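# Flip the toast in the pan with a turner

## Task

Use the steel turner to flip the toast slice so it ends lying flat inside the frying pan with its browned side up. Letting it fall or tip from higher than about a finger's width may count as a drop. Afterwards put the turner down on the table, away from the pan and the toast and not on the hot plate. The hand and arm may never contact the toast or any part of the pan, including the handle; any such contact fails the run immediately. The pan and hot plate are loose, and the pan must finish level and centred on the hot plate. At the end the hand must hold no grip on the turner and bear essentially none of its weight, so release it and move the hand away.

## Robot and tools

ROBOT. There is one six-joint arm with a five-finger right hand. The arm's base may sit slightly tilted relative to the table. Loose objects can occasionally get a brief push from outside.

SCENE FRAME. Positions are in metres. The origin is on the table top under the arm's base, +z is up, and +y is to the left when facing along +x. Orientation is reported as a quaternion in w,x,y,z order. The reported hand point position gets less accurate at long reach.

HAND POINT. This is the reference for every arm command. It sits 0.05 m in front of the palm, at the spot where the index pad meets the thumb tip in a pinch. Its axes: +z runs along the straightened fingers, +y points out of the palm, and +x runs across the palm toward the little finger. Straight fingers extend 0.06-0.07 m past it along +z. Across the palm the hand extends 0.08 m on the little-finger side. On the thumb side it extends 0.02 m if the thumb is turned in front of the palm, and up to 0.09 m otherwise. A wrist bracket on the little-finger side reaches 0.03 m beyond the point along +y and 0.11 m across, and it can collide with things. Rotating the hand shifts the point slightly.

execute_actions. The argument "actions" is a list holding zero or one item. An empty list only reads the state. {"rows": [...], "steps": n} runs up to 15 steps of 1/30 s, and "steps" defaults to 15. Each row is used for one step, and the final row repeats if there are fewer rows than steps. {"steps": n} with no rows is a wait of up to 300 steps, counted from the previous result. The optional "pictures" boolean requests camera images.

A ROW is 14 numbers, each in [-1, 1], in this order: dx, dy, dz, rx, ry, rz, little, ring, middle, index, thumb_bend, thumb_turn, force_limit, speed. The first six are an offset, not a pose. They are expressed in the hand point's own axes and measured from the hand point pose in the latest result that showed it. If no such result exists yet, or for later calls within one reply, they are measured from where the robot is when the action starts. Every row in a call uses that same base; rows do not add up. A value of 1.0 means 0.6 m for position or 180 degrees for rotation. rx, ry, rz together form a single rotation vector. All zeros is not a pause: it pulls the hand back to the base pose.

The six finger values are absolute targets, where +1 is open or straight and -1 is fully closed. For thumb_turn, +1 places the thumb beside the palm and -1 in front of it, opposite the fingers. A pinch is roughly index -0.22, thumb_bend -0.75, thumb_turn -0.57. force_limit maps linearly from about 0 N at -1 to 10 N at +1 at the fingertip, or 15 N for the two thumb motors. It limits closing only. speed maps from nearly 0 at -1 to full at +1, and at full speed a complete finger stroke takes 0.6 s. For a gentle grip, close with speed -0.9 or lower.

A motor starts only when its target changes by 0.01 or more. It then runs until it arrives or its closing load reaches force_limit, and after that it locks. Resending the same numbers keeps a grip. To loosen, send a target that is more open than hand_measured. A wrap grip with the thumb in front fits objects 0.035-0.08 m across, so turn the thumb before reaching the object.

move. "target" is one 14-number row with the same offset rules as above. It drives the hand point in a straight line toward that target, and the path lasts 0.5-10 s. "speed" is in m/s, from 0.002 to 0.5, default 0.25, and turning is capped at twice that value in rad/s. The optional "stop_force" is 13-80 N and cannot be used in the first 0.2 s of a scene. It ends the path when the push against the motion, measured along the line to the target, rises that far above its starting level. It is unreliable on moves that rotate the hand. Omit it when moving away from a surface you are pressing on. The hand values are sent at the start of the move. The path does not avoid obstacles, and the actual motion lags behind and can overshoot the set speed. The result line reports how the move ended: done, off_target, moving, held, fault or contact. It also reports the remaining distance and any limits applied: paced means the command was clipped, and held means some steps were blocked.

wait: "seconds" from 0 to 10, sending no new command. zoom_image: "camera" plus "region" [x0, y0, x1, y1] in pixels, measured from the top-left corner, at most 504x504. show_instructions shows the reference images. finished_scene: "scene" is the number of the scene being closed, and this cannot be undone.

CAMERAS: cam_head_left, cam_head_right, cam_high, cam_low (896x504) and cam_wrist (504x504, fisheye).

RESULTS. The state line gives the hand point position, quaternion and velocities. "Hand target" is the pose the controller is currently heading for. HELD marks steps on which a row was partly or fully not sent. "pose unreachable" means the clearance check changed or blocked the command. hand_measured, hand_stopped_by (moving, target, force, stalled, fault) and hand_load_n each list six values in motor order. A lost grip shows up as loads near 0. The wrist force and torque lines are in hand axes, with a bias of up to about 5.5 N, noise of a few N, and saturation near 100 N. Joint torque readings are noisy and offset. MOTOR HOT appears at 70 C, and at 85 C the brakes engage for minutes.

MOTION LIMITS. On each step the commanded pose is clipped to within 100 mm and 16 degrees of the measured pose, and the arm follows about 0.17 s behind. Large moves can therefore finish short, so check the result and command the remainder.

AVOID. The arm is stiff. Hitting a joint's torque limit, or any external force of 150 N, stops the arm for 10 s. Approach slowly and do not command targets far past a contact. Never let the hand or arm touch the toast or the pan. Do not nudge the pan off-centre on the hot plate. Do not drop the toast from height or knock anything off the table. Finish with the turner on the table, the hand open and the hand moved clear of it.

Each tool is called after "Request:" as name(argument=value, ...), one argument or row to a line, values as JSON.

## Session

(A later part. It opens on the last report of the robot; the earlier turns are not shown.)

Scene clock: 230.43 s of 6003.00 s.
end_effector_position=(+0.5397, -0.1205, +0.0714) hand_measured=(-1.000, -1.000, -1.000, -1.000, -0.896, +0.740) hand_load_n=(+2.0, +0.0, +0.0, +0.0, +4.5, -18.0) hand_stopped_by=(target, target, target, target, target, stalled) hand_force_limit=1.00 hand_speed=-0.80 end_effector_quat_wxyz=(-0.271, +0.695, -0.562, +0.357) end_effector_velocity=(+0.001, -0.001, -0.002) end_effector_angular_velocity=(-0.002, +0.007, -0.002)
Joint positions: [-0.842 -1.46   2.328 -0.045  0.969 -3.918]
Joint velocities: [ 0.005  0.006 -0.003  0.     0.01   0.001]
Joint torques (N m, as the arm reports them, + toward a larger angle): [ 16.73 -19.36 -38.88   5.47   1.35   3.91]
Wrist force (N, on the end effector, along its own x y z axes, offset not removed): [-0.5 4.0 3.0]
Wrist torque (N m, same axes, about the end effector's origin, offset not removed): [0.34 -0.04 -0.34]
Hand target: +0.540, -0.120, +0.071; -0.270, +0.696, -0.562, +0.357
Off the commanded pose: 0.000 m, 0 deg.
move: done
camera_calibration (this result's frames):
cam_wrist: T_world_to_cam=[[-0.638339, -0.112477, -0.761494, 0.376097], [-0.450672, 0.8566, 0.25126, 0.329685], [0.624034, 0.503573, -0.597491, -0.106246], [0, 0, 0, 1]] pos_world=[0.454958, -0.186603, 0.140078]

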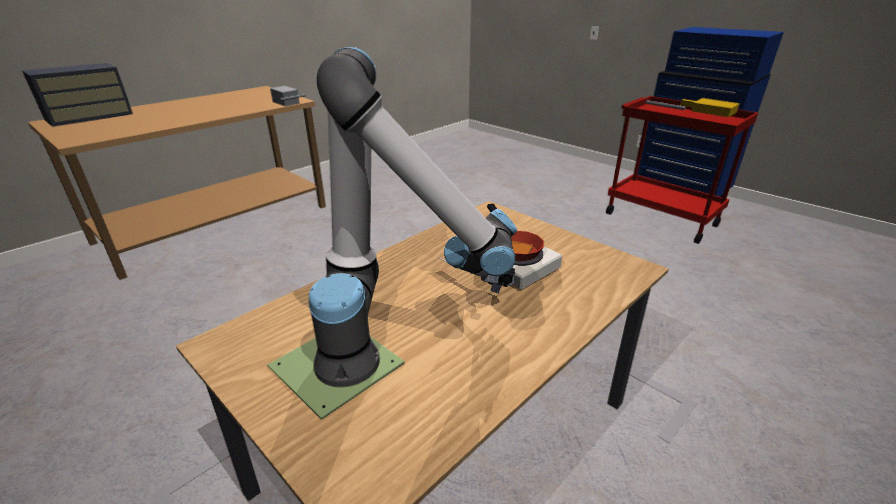

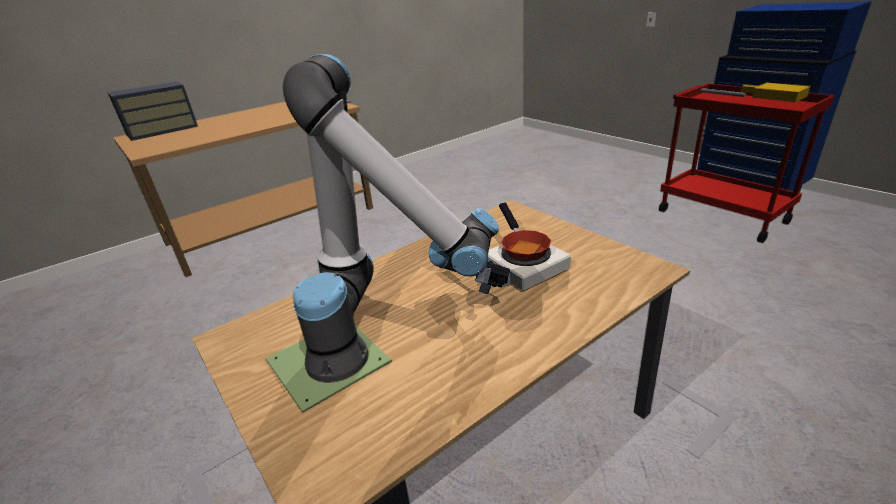

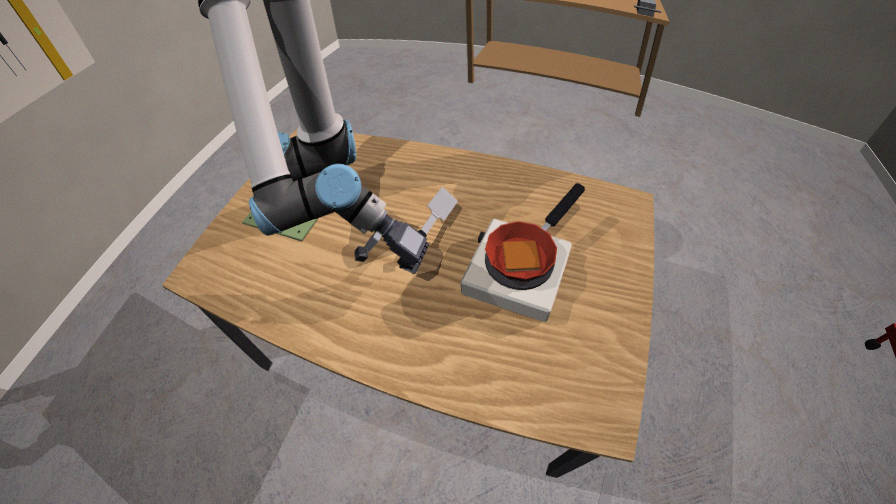

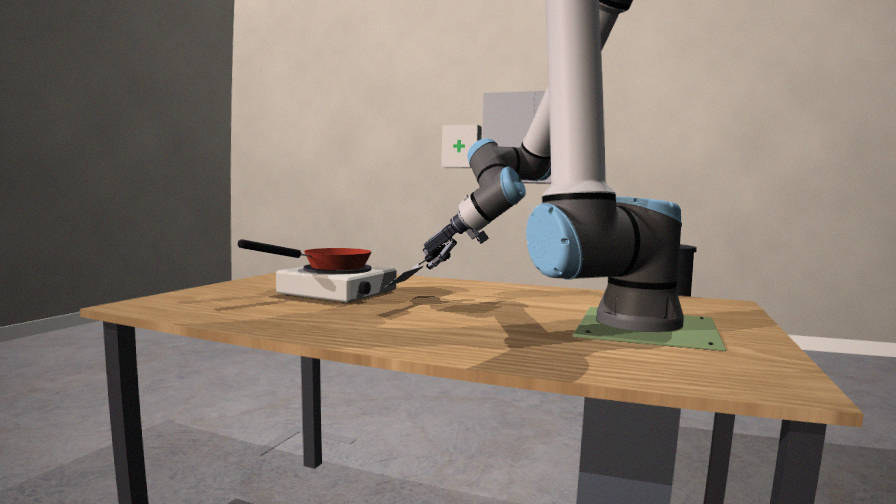

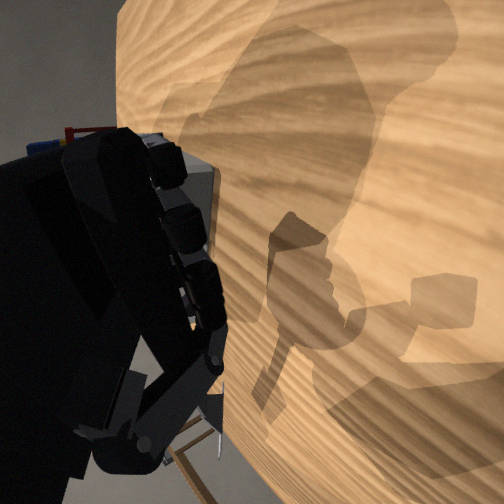

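Request:
move(
  target=[-0.015,0.062,0.048,0,0,0,-1,-1,-1,-1,-0.9,1,1,-0.8],
  speed=0.025,
  stop_force=13,
)

Request:
move(
  target=[0,0,0,0,0,0,-0.45,-0.45,-0.45,-0.45,-0.6,-0.2,1,-0.8],
)

Request:
move(
  target=[0.04,0,-0.015,0,-0.03,0.04,0.2,0.2,0.2,0.2,0.5,-0.2,1,-0.8],
  speed=0.02,
)

Request:
zoom_image(
  camera="cam_low",
  region=[350,230,500,340],
)

Scene clock: 236.17 s of 6003.00 s.
end_effector_position=(+0.5398, -0.1207, +0.0239) hand_measured=(-1.000, -1.000, -1.000, -1.000, -0.896, +0.740) hand_load_n=(+2.0, +0.0, +0.0, +0.0, +4.5, -18.0) hand_stopped_by=(target, target, target, target, target, stalled) hand_force_limit=1.00 hand_speed=-0.80 end_effector_quat_wxyz=(-0.271, +0.695, -0.562, +0.357) end_effector_velocity=(+0.001, +0.000, -0.002) end_effector_angular_velocity=(+0.000, -0.002, +0.001)
Joint positions: [-0.842 -1.374  2.357 -0.16   0.969 -3.917]
Joint velocities: [ 0.     0.004  0.001 -0.007 -0.002  0.001]
Joint torques (N m, as the arm reports them, + toward a larger angle): [ -5.22 -22.01  -8.71  -1.23  -3.59   3.82]
Wrist force (N, on the end effector, along its own x y z axes, offset not removed): [1.0 1.9 3.4]
Wrist torque (N m, same axes, about the end effector's origin, offset not removed): [-0.10 -0.17 -0.36]
Hand target: +0.540, -0.121, +0.024; -0.271, +0.695, -0.562, +0.357
Off the commanded pose: 0.000 m, 0 deg.
After step 90, 0.50 s passed at rest.
move: done
camera_calibration (this result's frames):
cam_wrist: T_world_to_cam=[[-0.638363, -0.112456, -0.761477, 0.33998], [-0.450643, 0.85661, 0.251279, 0.341875], [0.62403, 0.503561, -0.597505, -0.134635], [0, 0, 0, 1]] pos_world=[0.455111, -0.186824, 0.0925359]

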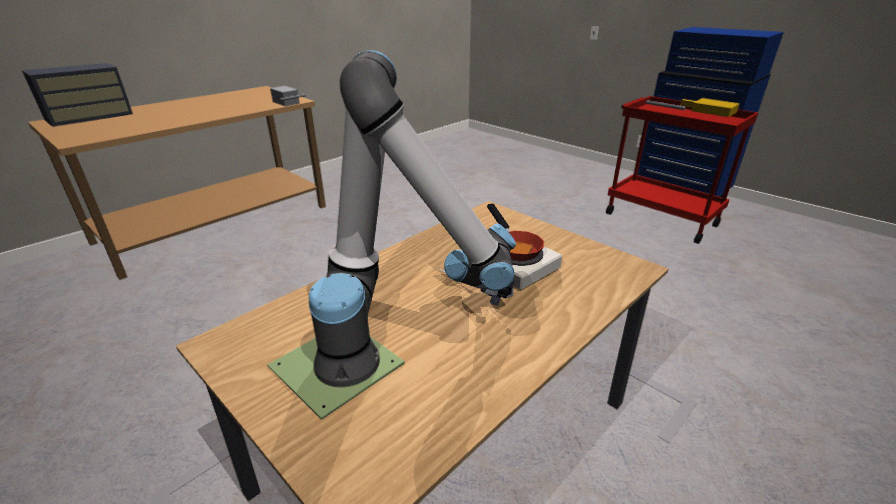

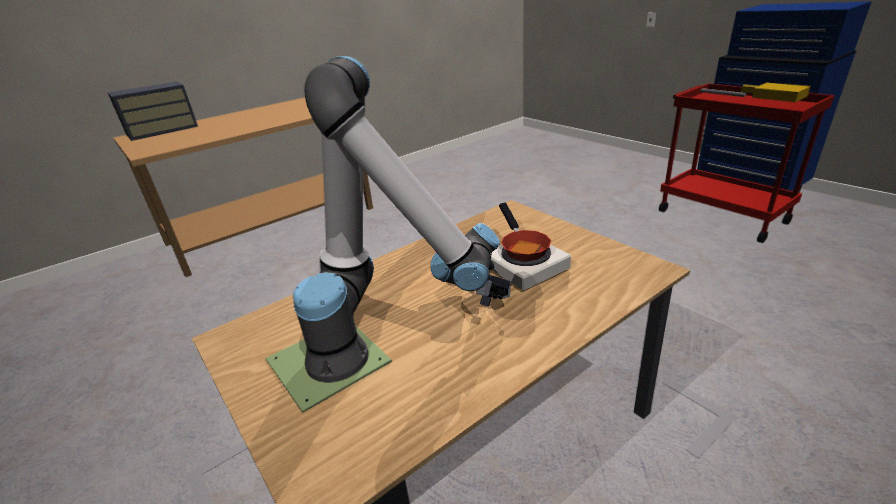

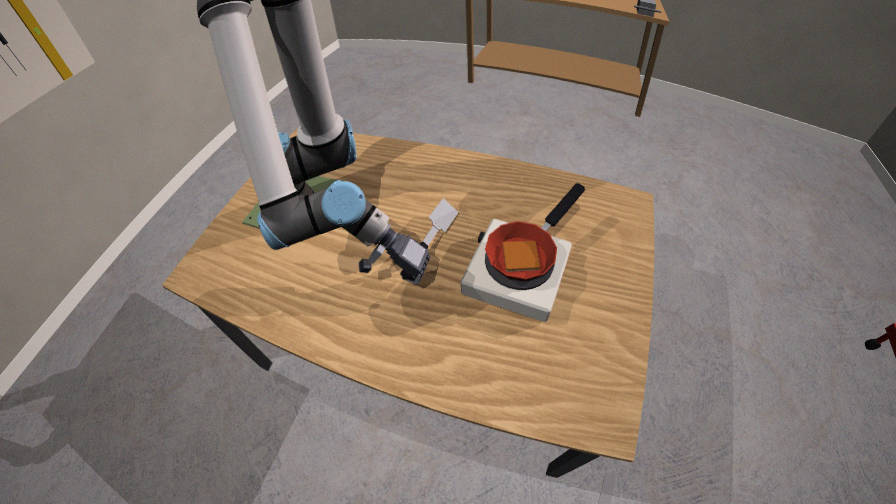

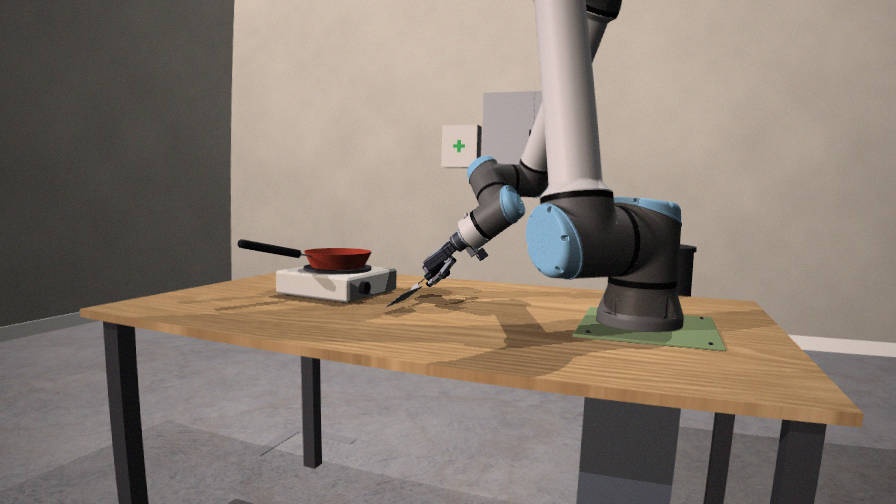

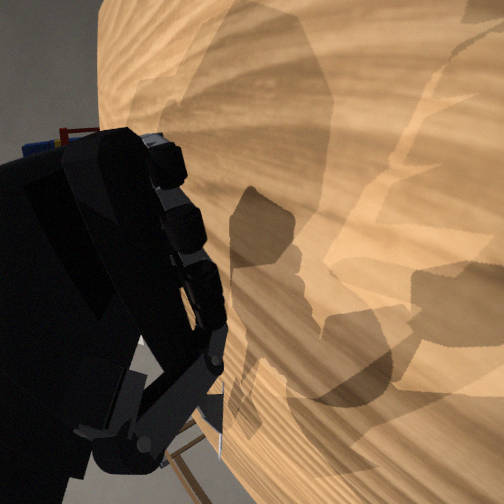

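Scene clock: 239.73 s of 6003.00 s.
end_effector_position=(+0.5398, -0.1207, +0.0239) hand_measured=(-0.450, -0.450, -0.450, -0.450, -0.598, -0.196) hand_load_n=(+0.0, +0.0, +0.0, +0.5, +2.5, +15.5) hand_stopped_by=(target, target, target, target, target, force) hand_force_limit=1.00 hand_speed=-0.80 end_effector_quat_wxyz=(-0.271, +0.695, -0.562, +0.357) end_effector_velocity=(+0.000, +0.000, -0.000) end_effector_angular_velocity=(+0.001, -0.000, +0.000)
Joint positions: [-0.842 -1.374  2.357 -0.16   0.969 -3.917]
Joint velocities: [ 0.     0.     0.    -0.    -0.001  0.   ]
Joint torques (N m, as the arm reports them, + toward a larger angle): [ -6.47 -56.71 -33.35   4.37  -0.61   0.4 ]
Wrist force (N, on the end effector, along its own x y z axes, offset not removed): [0.3 1.4 4.1]
Wrist torque (N m, same axes, about the end effector's origin, offset not removed): [-0.04 -0.27 -0.14]
Hand target: +0.540, -0.121, +0.024; -0.271, +0.695, -0.562, +0.357
Off the commanded pose: 0.000 m, 0 deg.
move: done
camera_calibration (this result's frames):
cam_wrist: T_world_to_cam=[[-0.638357, -0.11245, -0.761482, 0.339981], [-0.450648, 0.856605, 0.251285, 0.341876], [0.624033, 0.50357, -0.597495, -0.134637], [0, 0, 0, 1]] pos_world=[0.455113, -0.186823, 0.0925367]

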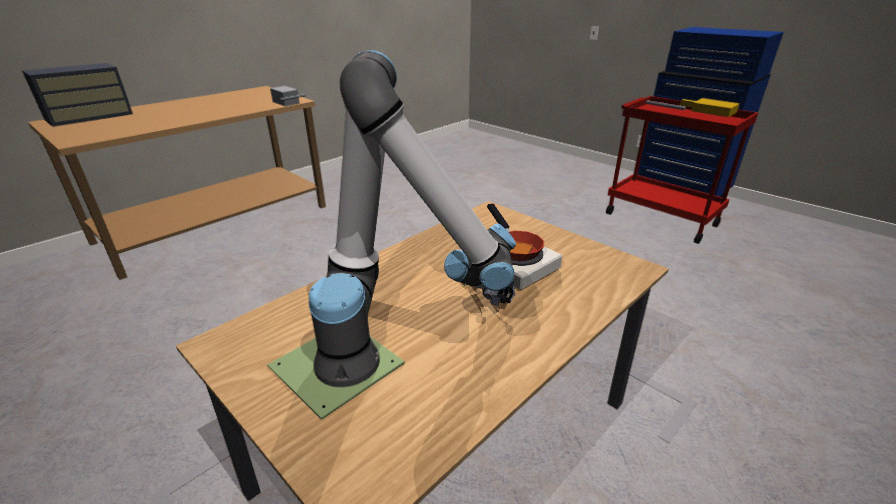

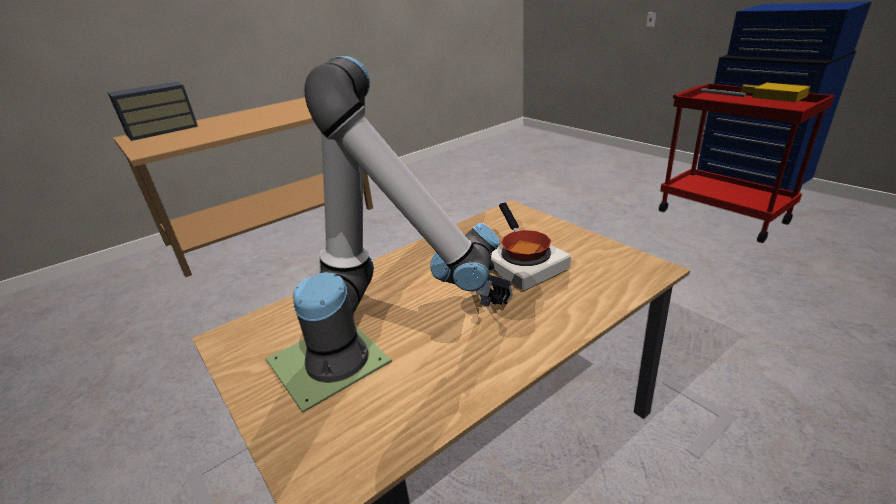

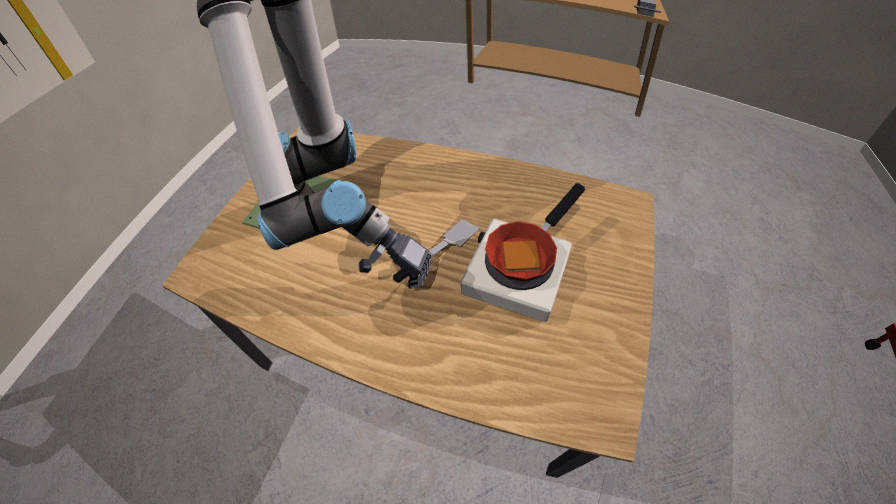

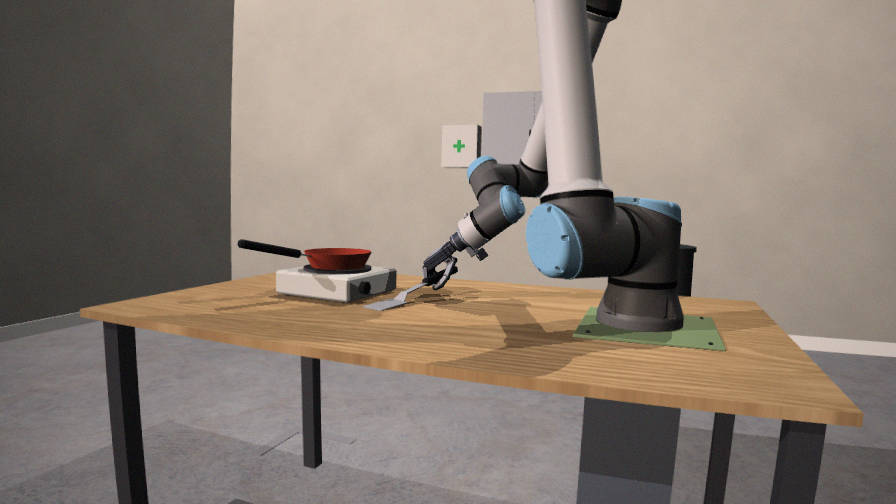

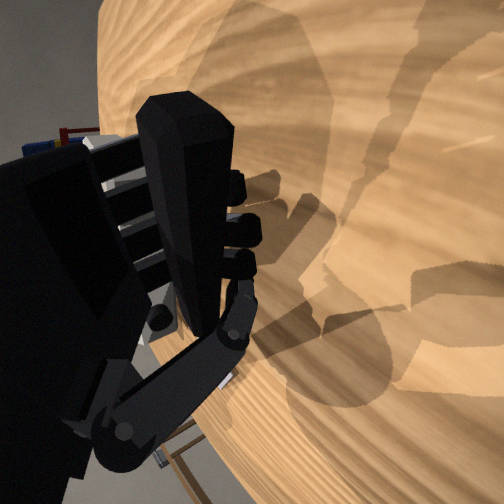

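Scene clock: 245.23 s of 6003.00 s.
end_effector_position=(+0.5354, -0.1438, +0.0339) hand_measured=(+0.200, +0.200, +0.200, +0.200, +0.500, -0.198) hand_load_n=(+0.0, +0.0, +0.0, +0.0, +0.0, +0.0) hand_stopped_by=(target, target, target, target, target, force) hand_force_limit=1.00 hand_speed=-0.80 end_effector_quat_wxyz=(-0.319, +0.675, -0.591, +0.306) end_effector_velocity=(-0.000, +0.000, +0.000) end_effector_angular_velocity=(+0.000, +0.000, +0.000)
Joint positions: [-0.944 -1.319  2.296 -0.005  0.838 -3.946]
Joint velocities: [-0.    -0.    -0.     0.001 -0.    -0.   ]
Joint torques (N m, as the arm reports them, + toward a larger angle): [-11.87 -22.61 -32.56   5.05  -3.19  -4.37]
Wrist force (N, on the end effector, along its own x y z axes, offset not removed): [-0.4 -1.4 0.9]
Wrist torque (N m, same axes, about the end effector's origin, offset not removed): [-0.17 -0.09 -0.29]
Hand target: +0.535, -0.144, +0.034; -0.319, +0.675, -0.591, +0.306
Off the commanded pose: 0.000 m, 0 deg.
move: done
camera_calibration (this result's frames):
cam_wrist: T_world_to_cam=[[-0.652023, 0.00766716, -0.75816, 0.36672], [-0.443365, 0.807309, 0.389461, 0.34148], [0.615056, 0.590079, -0.522985, -0.0995189], [0, 0, 0, 1]] pos_world=[0.45172, -0.219768, 0.0929925]

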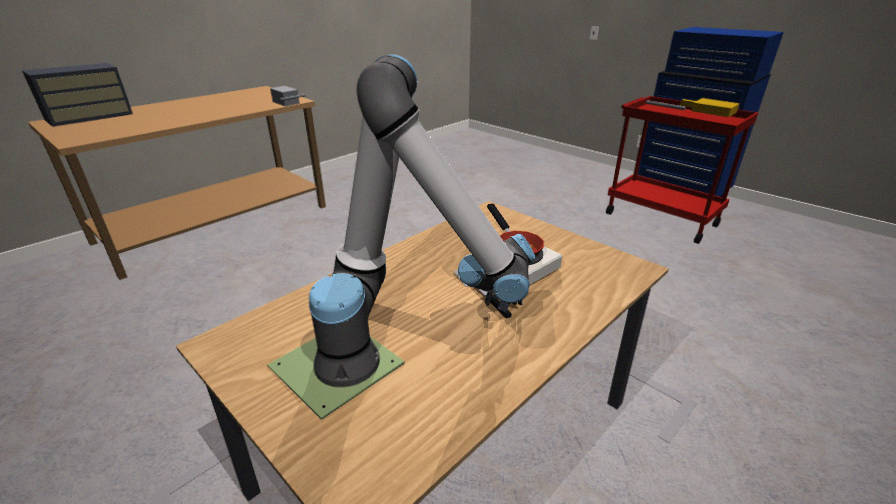

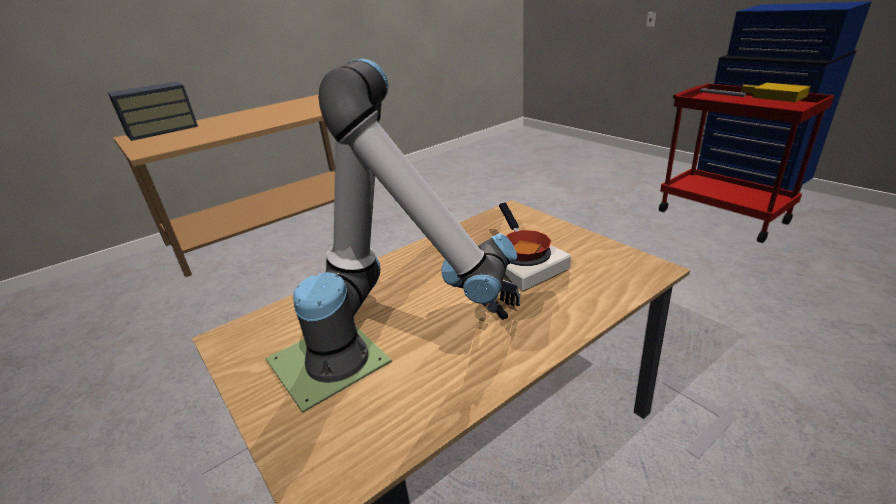

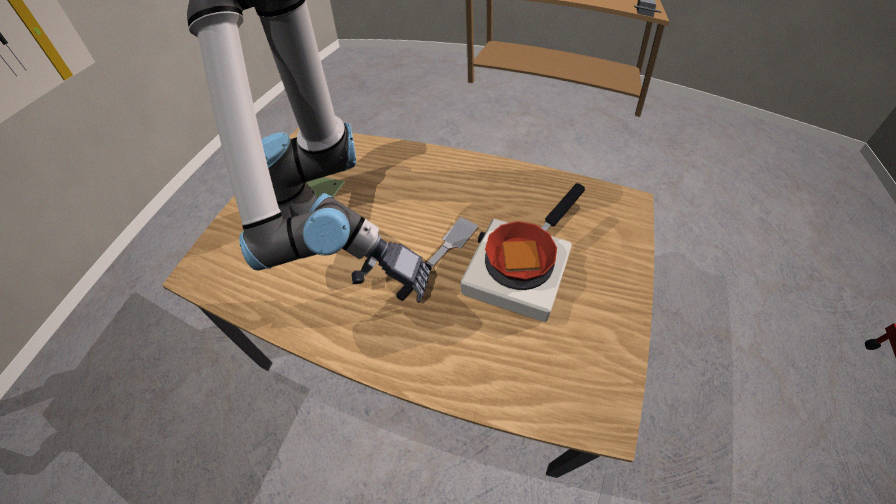

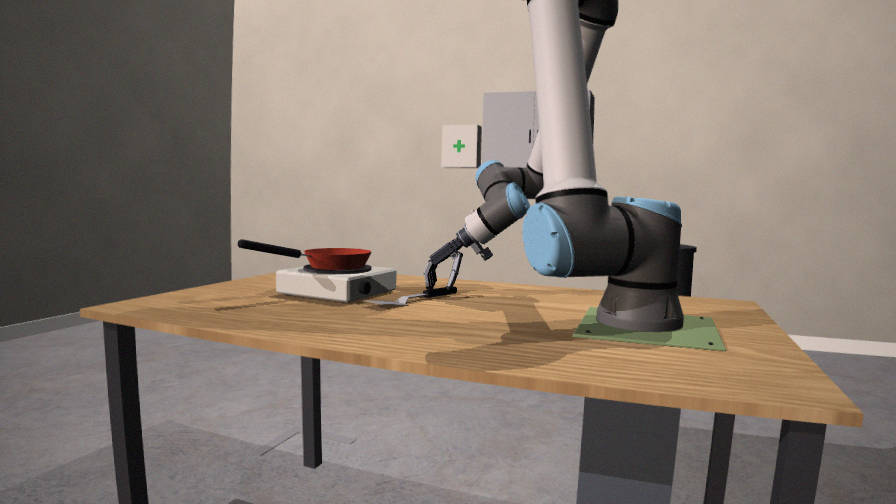

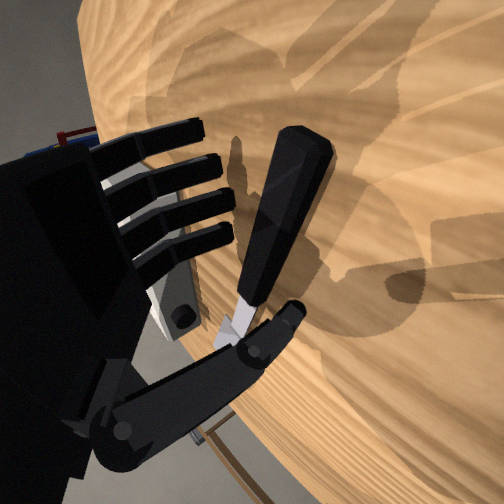

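Region (350, 230, 500, 340) of cam_low's 896x504 image, scaled by 3.360, with more detail than that image has; it fills the top 370 rows of this view, and the rest is white.

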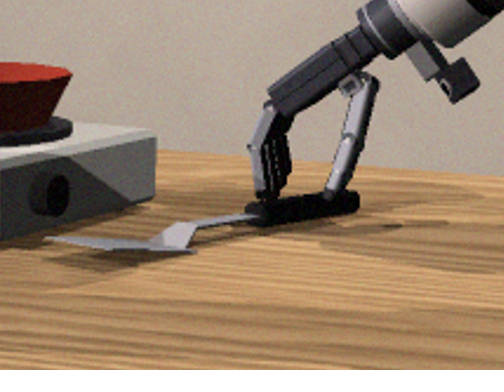

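Request:
move(
  target=[0.02,-0.24,-0.2,0,0,0,0.2,0.2,0.2,0.2,0.5,-0.2,1,-0.8],
)

Request:
zoom_image(
  camera="cam_high",
  region=[420,190,600,330],
)

Scene clock: 248.53 s of 6003.00 s.
end_effector_position=(+0.5288, -0.1497, +0.2211) hand_measured=(+0.200, +0.200, +0.200, +0.200, +0.500, -0.198) hand_load_n=(+0.0, +0.0, +0.0, +0.0, +0.0, +0.0) hand_stopped_by=(target, target, target, target, target, force) hand_force_limit=1.00 hand_speed=-0.80 end_effector_quat_wxyz=(-0.319, +0.675, -0.591, +0.306) end_effector_velocity=(-0.000, +0.000, +0.003) end_effector_angular_velocity=(+0.001, -0.000, +0.001)
Joint positions: [-0.969 -1.586  2.154  0.422  0.824 -3.974]
Joint velocities: [-0.001 -0.002 -0.002  0.006 -0.002 -0.001]
Joint torques (N m, as the arm reports them, + toward a larger angle): [-10.96 -45.44 -43.02   4.98  -3.79  -3.83]
Wrist force (N, on the end effector, along its own x y z axes, offset not removed): [-2.0 -1.5 5.4]
Wrist torque (N m, same axes, about the end effector's origin, offset not removed): [-0.54 -0.04 -0.25]
Hand target: +0.529, -0.150, +0.221; -0.319, +0.675, -0.591, +0.306
Off the commanded pose: 0.000 m, 0 deg.
move: done
camera_calibration (this result's frames):
cam_wrist: T_world_to_cam=[[-0.651964, 0.00771525, -0.758211, 0.504339], [-0.443353, 0.807325, 0.389441, 0.270407], [0.615127, 0.590056, -0.522926, 0.00592287], [0, 0, 0, 1]] pos_world=[0.445053, -0.225692, 0.280185]

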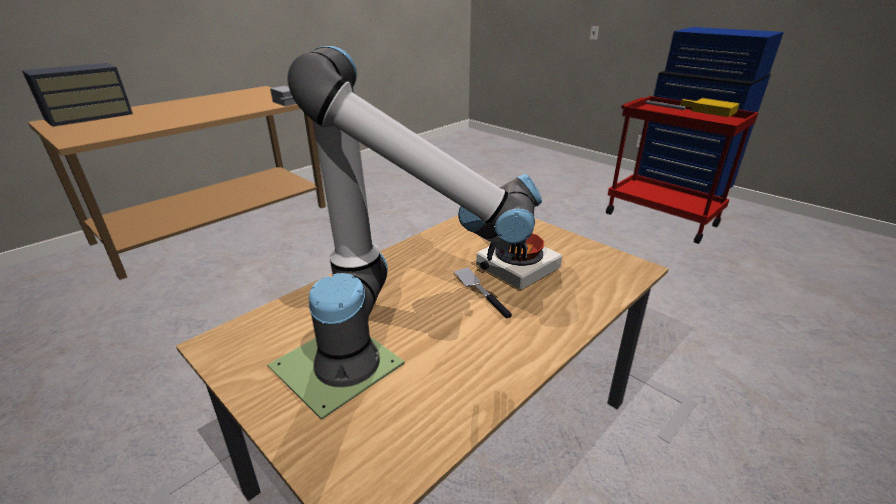

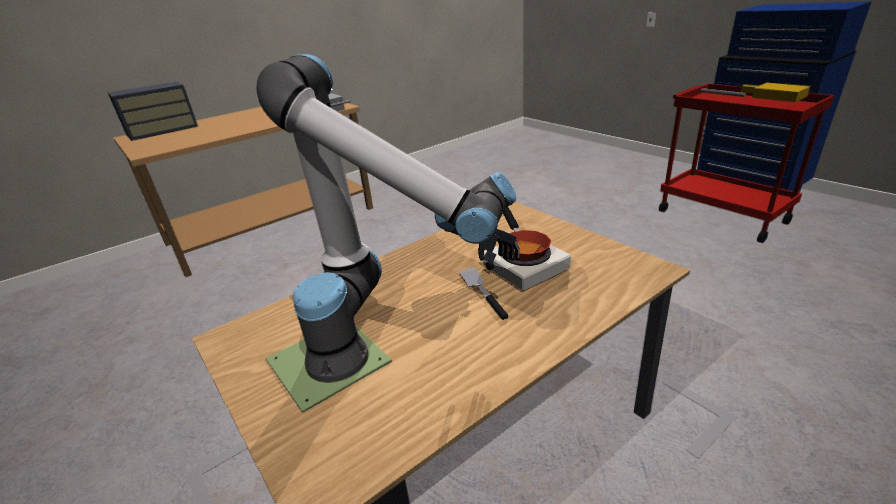

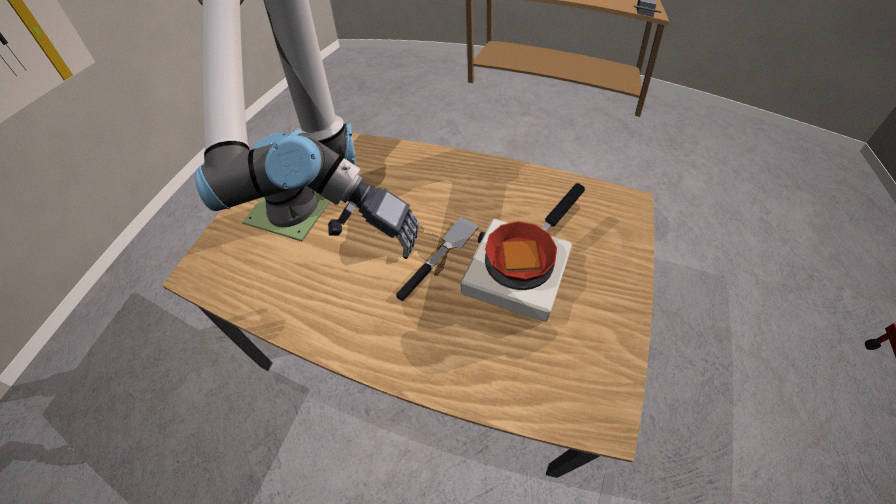

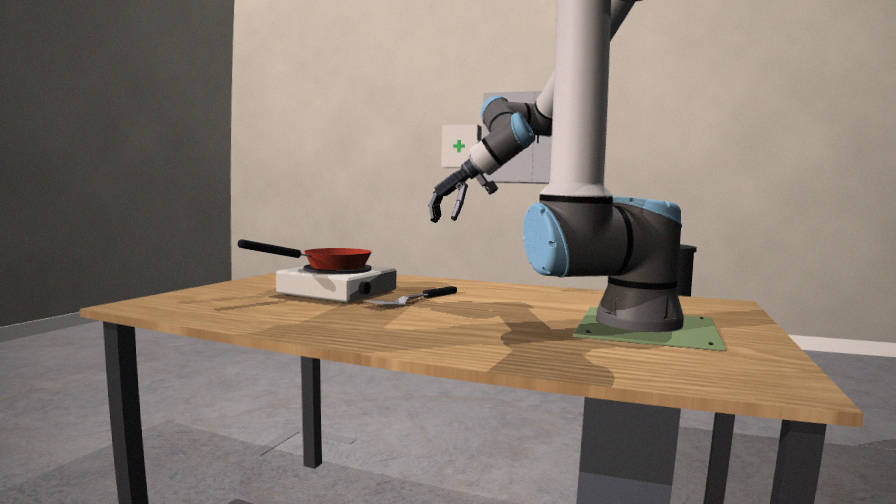

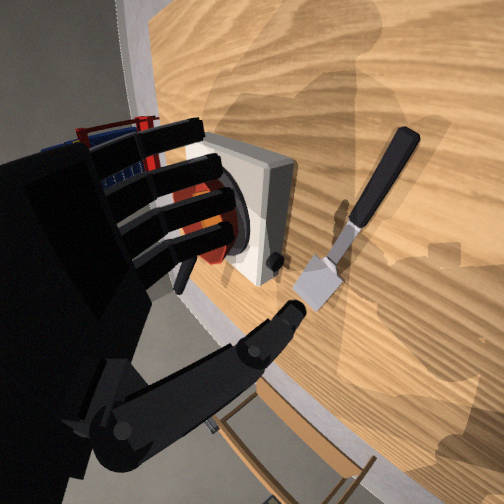

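Region (420, 190, 600, 330) of cam_high's 896x504 image, scaled by 2.800, with more detail than that image has.

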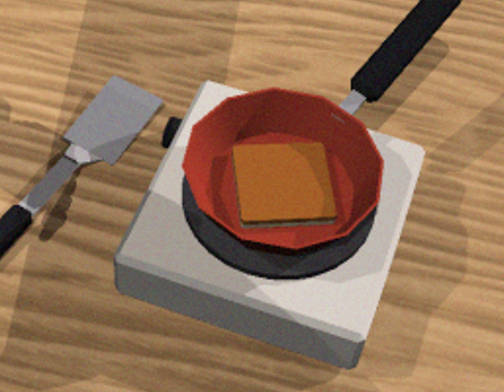

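Request:
finished_scene(
  scene=2,
)

The scene is finished: the task was done.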